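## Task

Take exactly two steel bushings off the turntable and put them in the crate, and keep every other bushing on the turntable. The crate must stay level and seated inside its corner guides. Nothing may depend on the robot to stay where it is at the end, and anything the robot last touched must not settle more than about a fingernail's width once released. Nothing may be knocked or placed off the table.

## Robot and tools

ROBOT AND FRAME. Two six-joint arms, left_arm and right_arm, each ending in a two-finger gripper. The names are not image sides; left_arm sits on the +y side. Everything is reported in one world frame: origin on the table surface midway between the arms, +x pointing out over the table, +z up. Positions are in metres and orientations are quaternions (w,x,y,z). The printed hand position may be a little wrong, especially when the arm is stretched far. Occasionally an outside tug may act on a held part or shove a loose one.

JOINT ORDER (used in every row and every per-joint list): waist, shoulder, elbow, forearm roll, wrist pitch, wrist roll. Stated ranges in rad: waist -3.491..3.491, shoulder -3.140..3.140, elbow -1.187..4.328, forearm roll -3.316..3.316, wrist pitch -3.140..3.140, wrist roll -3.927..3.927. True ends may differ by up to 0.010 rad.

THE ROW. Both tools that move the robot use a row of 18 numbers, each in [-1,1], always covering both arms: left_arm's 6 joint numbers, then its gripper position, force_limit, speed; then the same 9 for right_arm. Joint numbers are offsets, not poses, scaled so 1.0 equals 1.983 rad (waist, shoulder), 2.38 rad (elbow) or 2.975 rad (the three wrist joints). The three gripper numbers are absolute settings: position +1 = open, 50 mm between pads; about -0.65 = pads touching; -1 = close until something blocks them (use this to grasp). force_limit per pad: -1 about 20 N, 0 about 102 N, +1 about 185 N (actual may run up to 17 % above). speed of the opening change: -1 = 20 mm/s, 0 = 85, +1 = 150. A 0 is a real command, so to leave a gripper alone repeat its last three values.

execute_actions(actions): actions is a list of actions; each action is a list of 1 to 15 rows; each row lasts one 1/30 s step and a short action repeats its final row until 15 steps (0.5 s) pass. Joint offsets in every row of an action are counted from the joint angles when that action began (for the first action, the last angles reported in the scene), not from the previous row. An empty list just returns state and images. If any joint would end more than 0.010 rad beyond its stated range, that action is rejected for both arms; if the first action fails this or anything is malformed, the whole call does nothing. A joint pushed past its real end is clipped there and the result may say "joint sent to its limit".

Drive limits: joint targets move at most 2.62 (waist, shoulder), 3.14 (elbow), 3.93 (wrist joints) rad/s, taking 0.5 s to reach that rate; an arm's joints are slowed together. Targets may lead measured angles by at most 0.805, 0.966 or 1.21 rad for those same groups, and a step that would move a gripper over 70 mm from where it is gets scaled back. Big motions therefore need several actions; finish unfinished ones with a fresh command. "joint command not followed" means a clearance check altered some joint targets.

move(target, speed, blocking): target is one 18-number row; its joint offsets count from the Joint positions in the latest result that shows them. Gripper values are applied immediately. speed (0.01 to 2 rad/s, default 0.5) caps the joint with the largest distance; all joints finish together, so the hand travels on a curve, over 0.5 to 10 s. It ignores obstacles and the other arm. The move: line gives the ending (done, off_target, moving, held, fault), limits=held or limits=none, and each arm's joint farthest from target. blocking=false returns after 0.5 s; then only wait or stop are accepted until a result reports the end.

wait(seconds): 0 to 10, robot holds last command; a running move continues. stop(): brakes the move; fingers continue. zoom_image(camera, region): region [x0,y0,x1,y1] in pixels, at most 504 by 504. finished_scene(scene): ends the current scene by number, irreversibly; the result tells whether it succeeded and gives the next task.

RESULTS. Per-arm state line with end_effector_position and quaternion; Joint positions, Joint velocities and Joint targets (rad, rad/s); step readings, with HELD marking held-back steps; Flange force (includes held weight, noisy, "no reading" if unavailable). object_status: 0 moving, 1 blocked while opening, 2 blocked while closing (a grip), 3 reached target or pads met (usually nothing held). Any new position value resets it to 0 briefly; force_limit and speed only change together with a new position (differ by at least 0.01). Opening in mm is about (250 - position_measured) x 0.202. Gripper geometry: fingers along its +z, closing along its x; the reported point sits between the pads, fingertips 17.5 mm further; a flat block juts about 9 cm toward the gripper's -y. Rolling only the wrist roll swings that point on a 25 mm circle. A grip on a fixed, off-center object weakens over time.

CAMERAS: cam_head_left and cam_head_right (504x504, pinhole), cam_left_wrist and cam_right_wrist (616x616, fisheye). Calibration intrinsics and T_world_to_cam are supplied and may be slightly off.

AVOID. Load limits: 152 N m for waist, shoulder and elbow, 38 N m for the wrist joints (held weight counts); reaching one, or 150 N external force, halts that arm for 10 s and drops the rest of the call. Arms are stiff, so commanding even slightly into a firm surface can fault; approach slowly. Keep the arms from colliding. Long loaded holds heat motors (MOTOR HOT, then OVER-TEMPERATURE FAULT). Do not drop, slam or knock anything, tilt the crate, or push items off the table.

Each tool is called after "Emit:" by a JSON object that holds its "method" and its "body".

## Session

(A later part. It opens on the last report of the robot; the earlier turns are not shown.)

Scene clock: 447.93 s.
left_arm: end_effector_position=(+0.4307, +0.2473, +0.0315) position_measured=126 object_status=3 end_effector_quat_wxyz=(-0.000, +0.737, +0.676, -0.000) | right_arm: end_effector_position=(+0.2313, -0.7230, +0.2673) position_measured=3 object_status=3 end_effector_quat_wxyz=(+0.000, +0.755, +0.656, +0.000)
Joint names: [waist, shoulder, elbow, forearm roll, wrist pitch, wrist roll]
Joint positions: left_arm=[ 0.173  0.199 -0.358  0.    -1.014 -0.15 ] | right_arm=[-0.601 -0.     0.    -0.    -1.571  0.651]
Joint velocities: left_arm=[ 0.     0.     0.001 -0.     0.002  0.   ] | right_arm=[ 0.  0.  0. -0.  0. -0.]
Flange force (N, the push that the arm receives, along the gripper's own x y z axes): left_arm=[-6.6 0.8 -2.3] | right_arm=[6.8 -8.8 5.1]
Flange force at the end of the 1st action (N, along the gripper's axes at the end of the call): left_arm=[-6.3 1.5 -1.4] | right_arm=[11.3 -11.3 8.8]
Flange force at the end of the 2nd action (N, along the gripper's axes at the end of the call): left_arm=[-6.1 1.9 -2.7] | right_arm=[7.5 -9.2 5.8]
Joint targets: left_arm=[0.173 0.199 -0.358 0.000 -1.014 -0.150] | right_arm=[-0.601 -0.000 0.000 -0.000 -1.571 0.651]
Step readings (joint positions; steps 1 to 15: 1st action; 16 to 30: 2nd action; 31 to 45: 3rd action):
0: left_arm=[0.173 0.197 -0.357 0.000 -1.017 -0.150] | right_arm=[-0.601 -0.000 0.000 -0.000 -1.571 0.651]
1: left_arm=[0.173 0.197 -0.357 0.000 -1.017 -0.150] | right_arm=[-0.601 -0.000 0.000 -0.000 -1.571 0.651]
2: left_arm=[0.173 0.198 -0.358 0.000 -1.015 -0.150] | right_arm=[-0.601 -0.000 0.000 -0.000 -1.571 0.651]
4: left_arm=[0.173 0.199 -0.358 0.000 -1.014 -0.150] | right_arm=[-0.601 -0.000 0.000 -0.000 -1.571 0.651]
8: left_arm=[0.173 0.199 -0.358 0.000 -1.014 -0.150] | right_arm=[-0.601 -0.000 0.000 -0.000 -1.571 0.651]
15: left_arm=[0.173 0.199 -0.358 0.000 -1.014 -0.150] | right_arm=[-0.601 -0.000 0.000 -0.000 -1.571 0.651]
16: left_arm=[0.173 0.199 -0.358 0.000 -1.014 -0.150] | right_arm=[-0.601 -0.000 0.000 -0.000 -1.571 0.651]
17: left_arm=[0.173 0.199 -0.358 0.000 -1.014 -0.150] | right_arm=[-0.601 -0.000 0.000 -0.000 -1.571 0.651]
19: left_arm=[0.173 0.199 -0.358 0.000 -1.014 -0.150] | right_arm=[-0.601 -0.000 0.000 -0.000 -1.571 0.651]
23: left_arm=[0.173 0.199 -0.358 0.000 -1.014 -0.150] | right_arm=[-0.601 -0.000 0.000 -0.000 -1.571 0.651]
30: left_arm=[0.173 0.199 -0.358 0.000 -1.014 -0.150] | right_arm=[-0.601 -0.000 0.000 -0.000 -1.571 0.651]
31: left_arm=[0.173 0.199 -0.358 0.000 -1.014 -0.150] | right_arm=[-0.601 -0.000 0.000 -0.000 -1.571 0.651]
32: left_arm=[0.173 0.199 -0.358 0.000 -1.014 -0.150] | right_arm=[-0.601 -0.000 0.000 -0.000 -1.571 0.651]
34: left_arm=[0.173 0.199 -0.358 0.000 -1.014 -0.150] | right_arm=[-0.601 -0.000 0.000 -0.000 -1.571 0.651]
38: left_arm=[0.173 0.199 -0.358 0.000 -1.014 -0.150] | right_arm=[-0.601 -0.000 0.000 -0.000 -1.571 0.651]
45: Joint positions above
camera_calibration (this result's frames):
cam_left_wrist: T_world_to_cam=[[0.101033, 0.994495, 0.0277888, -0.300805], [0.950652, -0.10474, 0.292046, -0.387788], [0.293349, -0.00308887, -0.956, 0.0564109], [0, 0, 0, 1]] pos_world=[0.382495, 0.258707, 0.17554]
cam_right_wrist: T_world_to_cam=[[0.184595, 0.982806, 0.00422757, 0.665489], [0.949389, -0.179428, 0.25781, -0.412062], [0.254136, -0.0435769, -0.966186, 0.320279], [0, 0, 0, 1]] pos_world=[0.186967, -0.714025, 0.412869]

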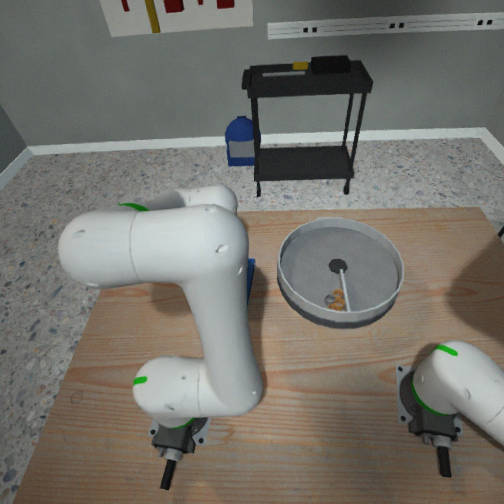

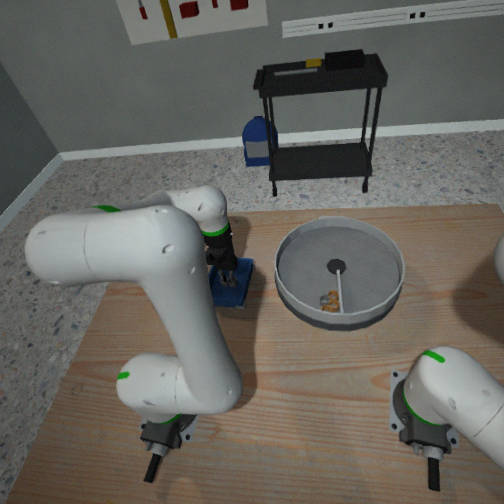

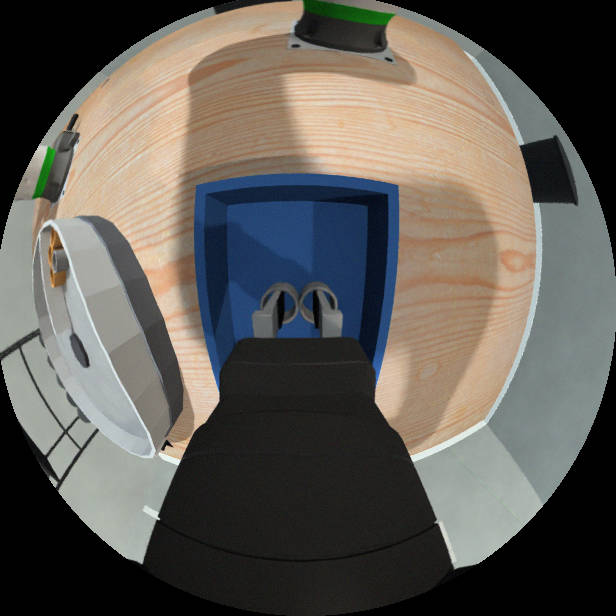

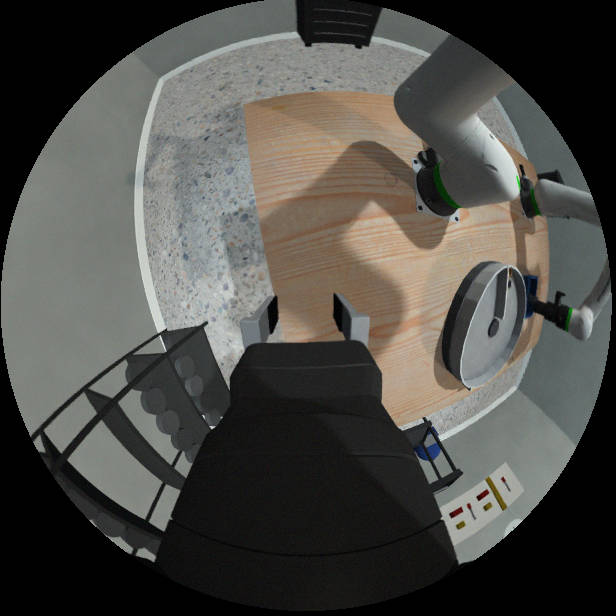

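Emit:
{"method": "move", "body": {"target": [0,-0.01855,0.01363,0,-0.02327,0,0.175,-0.5,-0.6,0,0,0,0,0,0,1,0,0], "speed": 0.08}}

Emit:
{"method": "zoom_image", "body": {"camera": "cam_left_wrist", "region": [220, 240, 380, 345]}}

Scene clock: 453.37 s.
left_arm: end_effector_position=(+0.4307, +0.2473, +0.0600) position_measured=126 object_status=3 end_effector_quat_wxyz=(-0.000, +0.737, +0.676, -0.000) | right_arm: end_effector_position=(+0.2313, -0.7230, +0.2673) position_measured=3 object_status=3 end_effector_quat_wxyz=(+0.000, +0.755, +0.656, +0.000)
Joint names: [waist, shoulder, elbow, forearm roll, wrist pitch, wrist roll]
Joint positions: left_arm=[ 0.173  0.162 -0.326  0.    -1.083 -0.15 ] | right_arm=[-0.601 -0.     0.    -0.    -1.571  0.651]
Joint velocities: left_arm=[ 0.    -0.    -0.001 -0.     0.001 -0.   ] | right_arm=[ 0.     0.001 -0.    -0.    -0.    -0.   ]
Flange force (N, the push that the arm receives, along the gripper's own x y z axes): left_arm=[-5.6 0.3 -2.3] | right_arm=[10.4 -10.1 7.5]
Joint targets: left_arm=[0.173 0.162 -0.326 0.000 -1.083 -0.150] | right_arm=[-0.601 -0.000 0.000 -0.000 -1.571 0.651]
move: done; limits=none; left_arm: farthest joint: the waist, 0.000 radians from its target (0.000 radians at the start); right_arm: farthest joint: the waist, 0.000 radians from its target (0.000 radians at the start)
camera_calibration (this result's frames):
cam_left_wrist: T_world_to_cam=[[0.101038, 0.994495, 0.0277831, -0.3016], [0.950657, -0.104743, 0.292028, -0.396119], [0.293331, -0.00309377, -0.956006, 0.0836497], [0, 0, 0, 1]] pos_world=[0.382509, 0.258707, 0.204027]
cam_right_wrist: T_world_to_cam=[[0.184595, 0.982806, 0.00422745, 0.66549], [0.949389, -0.179428, 0.25781, -0.412062], [0.254136, -0.043577, -0.966186, 0.320279], [0, 0, 0, 1]] pos_world=[0.186967, -0.714025, 0.412869]

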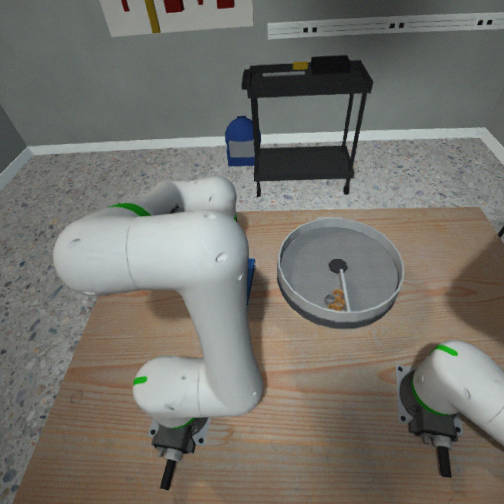

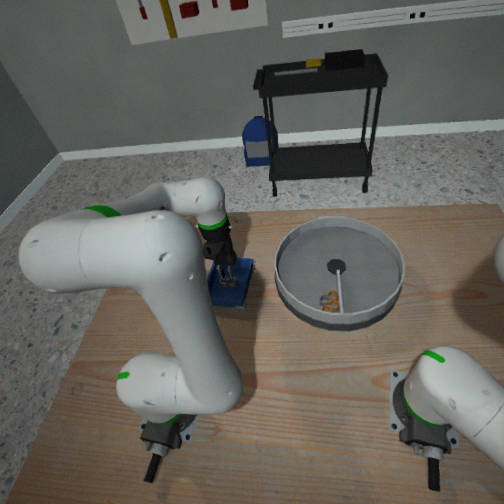

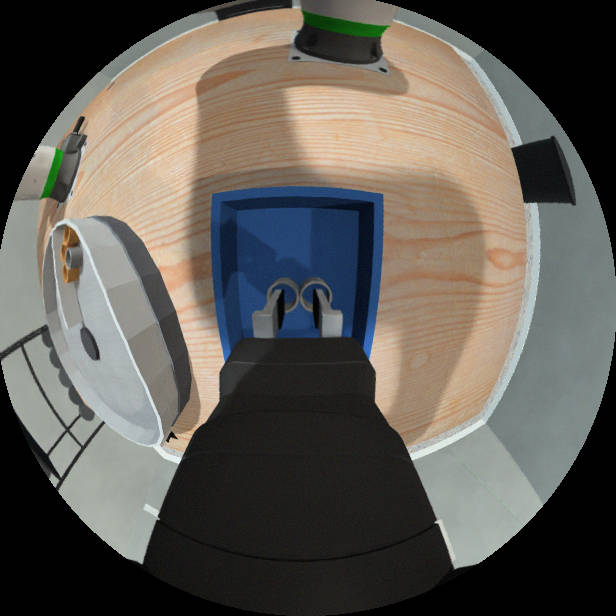

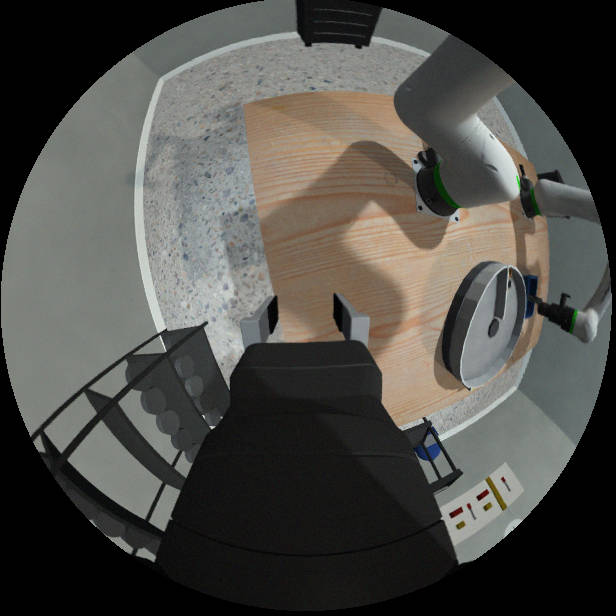

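Region (220, 240, 380, 345) of cam_left_wrist's 616x616 image, scaled by 3.150, with more detail than that image has; it fills the top 331 rows of this view, and the rest is white.

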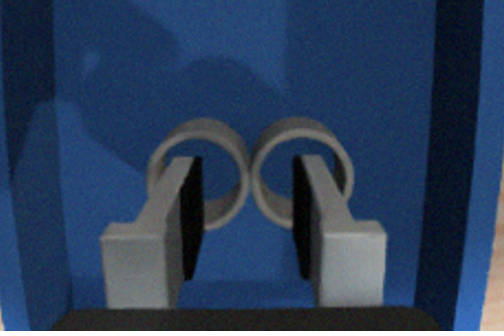

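Both bushings stayed on the crate floor. Retreating upward.

Emit:
{"method": "move", "body": {"target": [0,-0.03519,0.04129,0,-0.05649,0,0.175,-0.5,-0.6,0,0,0,0,0,0,1,0,0], "speed": 0.3}}

Emit:
{"method": "zoom_image", "body": {"camera": "cam_left_wrist", "region": [200, 190, 410, 350]}}

Emit:
{"method": "zoom_image", "body": {"camera": "cam_head_right", "region": [190, 210, 410, 340]}}

Scene clock: 458.77 s.
left_arm: end_effector_position=(+0.4307, +0.2473, +0.1300) position_measured=126 object_status=3 end_effector_quat_wxyz=(-0.000, +0.737, +0.676, -0.000) | right_arm: end_effector_position=(+0.2313, -0.7230, +0.2673) position_measured=3 object_status=3 end_effector_quat_wxyz=(+0.000, +0.755, +0.656, +0.000)
Joint names: [waist, shoulder, elbow, forearm roll, wrist pitch, wrist roll]
Joint positions: left_arm=[ 0.173  0.092 -0.228  0.    -1.251 -0.15 ] | right_arm=[-0.601 -0.     0.    -0.    -1.571  0.651]
Joint velocities: left_arm=[-0.    -0.001  0.001 -0.    -0.001  0.   ] | right_arm=[-0.     0.002 -0.     0.    -0.    -0.   ]
Flange force (N, the push that the arm receives, along the gripper's own x y z axes): left_arm=[-6.2 1.8 -3.4] | right_arm=[11.9 -10.9 7.9]
Joint targets: left_arm=[0.173 0.092 -0.228 0.000 -1.251 -0.150] | right_arm=[-0.601 -0.000 0.000 -0.000 -1.571 0.651]
move: done; limits=none; left_arm: farthest joint: the waist, 0.000 radians from its target (0.000 radians at the start); right_arm: farthest joint: the waist, 0.000 radians from its target (0.000 radians at the start)
camera_calibration (this result's frames):
cam_left_wrist: T_world_to_cam=[[0.101051, 0.994494, 0.0277696, -0.303543], [0.950671, -0.104751, 0.291979, -0.416538], [0.29328, -0.00310489, -0.956022, 0.150575], [0, 0, 0, 1]] pos_world=[0.382503, 0.258707, 0.274002]
cam_right_wrist: T_world_to_cam=[[0.184595, 0.982806, 0.0042276, 0.665489], [0.949389, -0.179428, 0.25781, -0.412062], [0.254136, -0.0435769, -0.966186, 0.320279], [0, 0, 0, 1]] pos_world=[0.186967, -0.714025, 0.412869]

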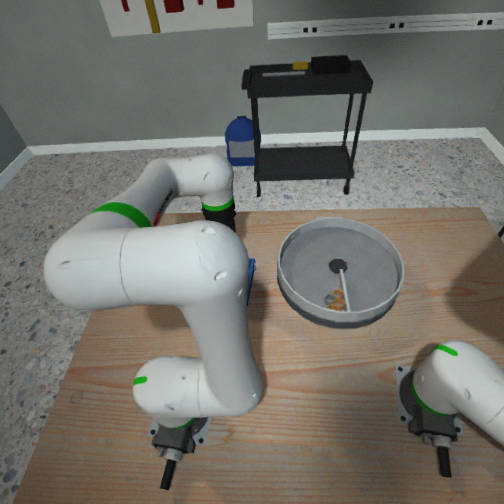

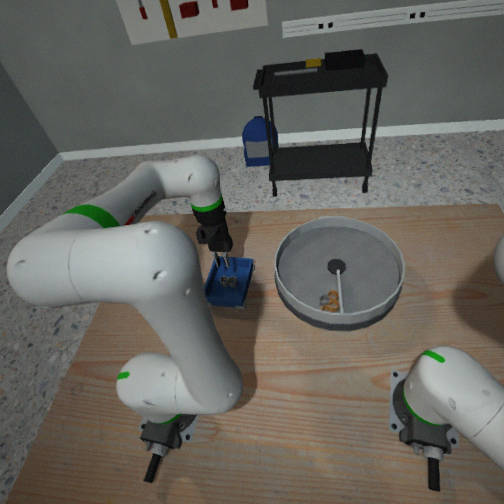

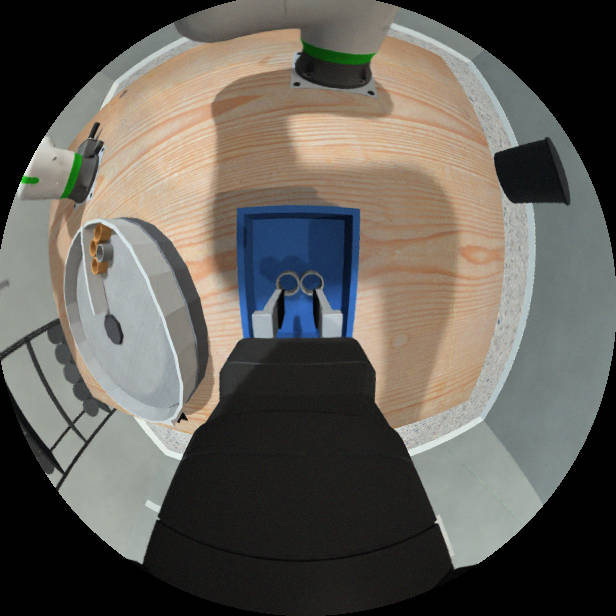

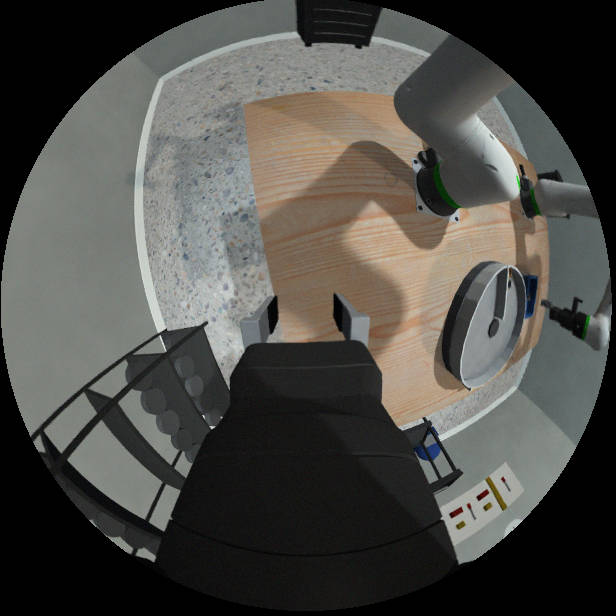

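Region (200, 190, 410, 350) of cam_left_wrist's 616x616 image, scaled by 2.400, with more detail than that image has; it fills the top 384 rows of this view, and the rest is white.

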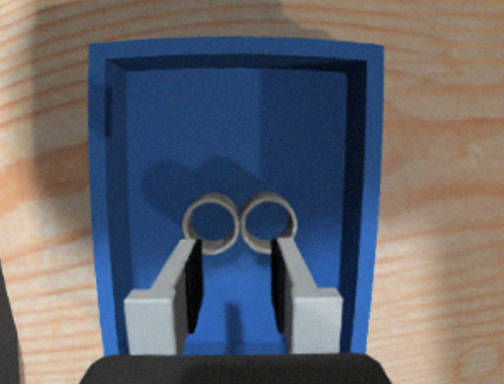

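Region (190, 210, 410, 340) of cam_head_right's 504x504 image, scaled by 2.291, with more detail than that image has; it fills the top 298 rows of this view, and the rest is white.

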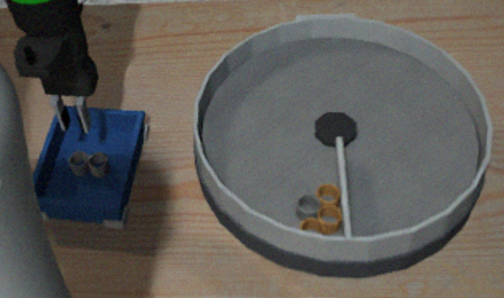

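Two steel bushings are upright in the crate. The other four (three bronze, one steel) are still on the turntable, and the arm is clear.

Emit:
{"method": "finished_scene", "body": {"scene": 2}}

The scene is finished: the task was done.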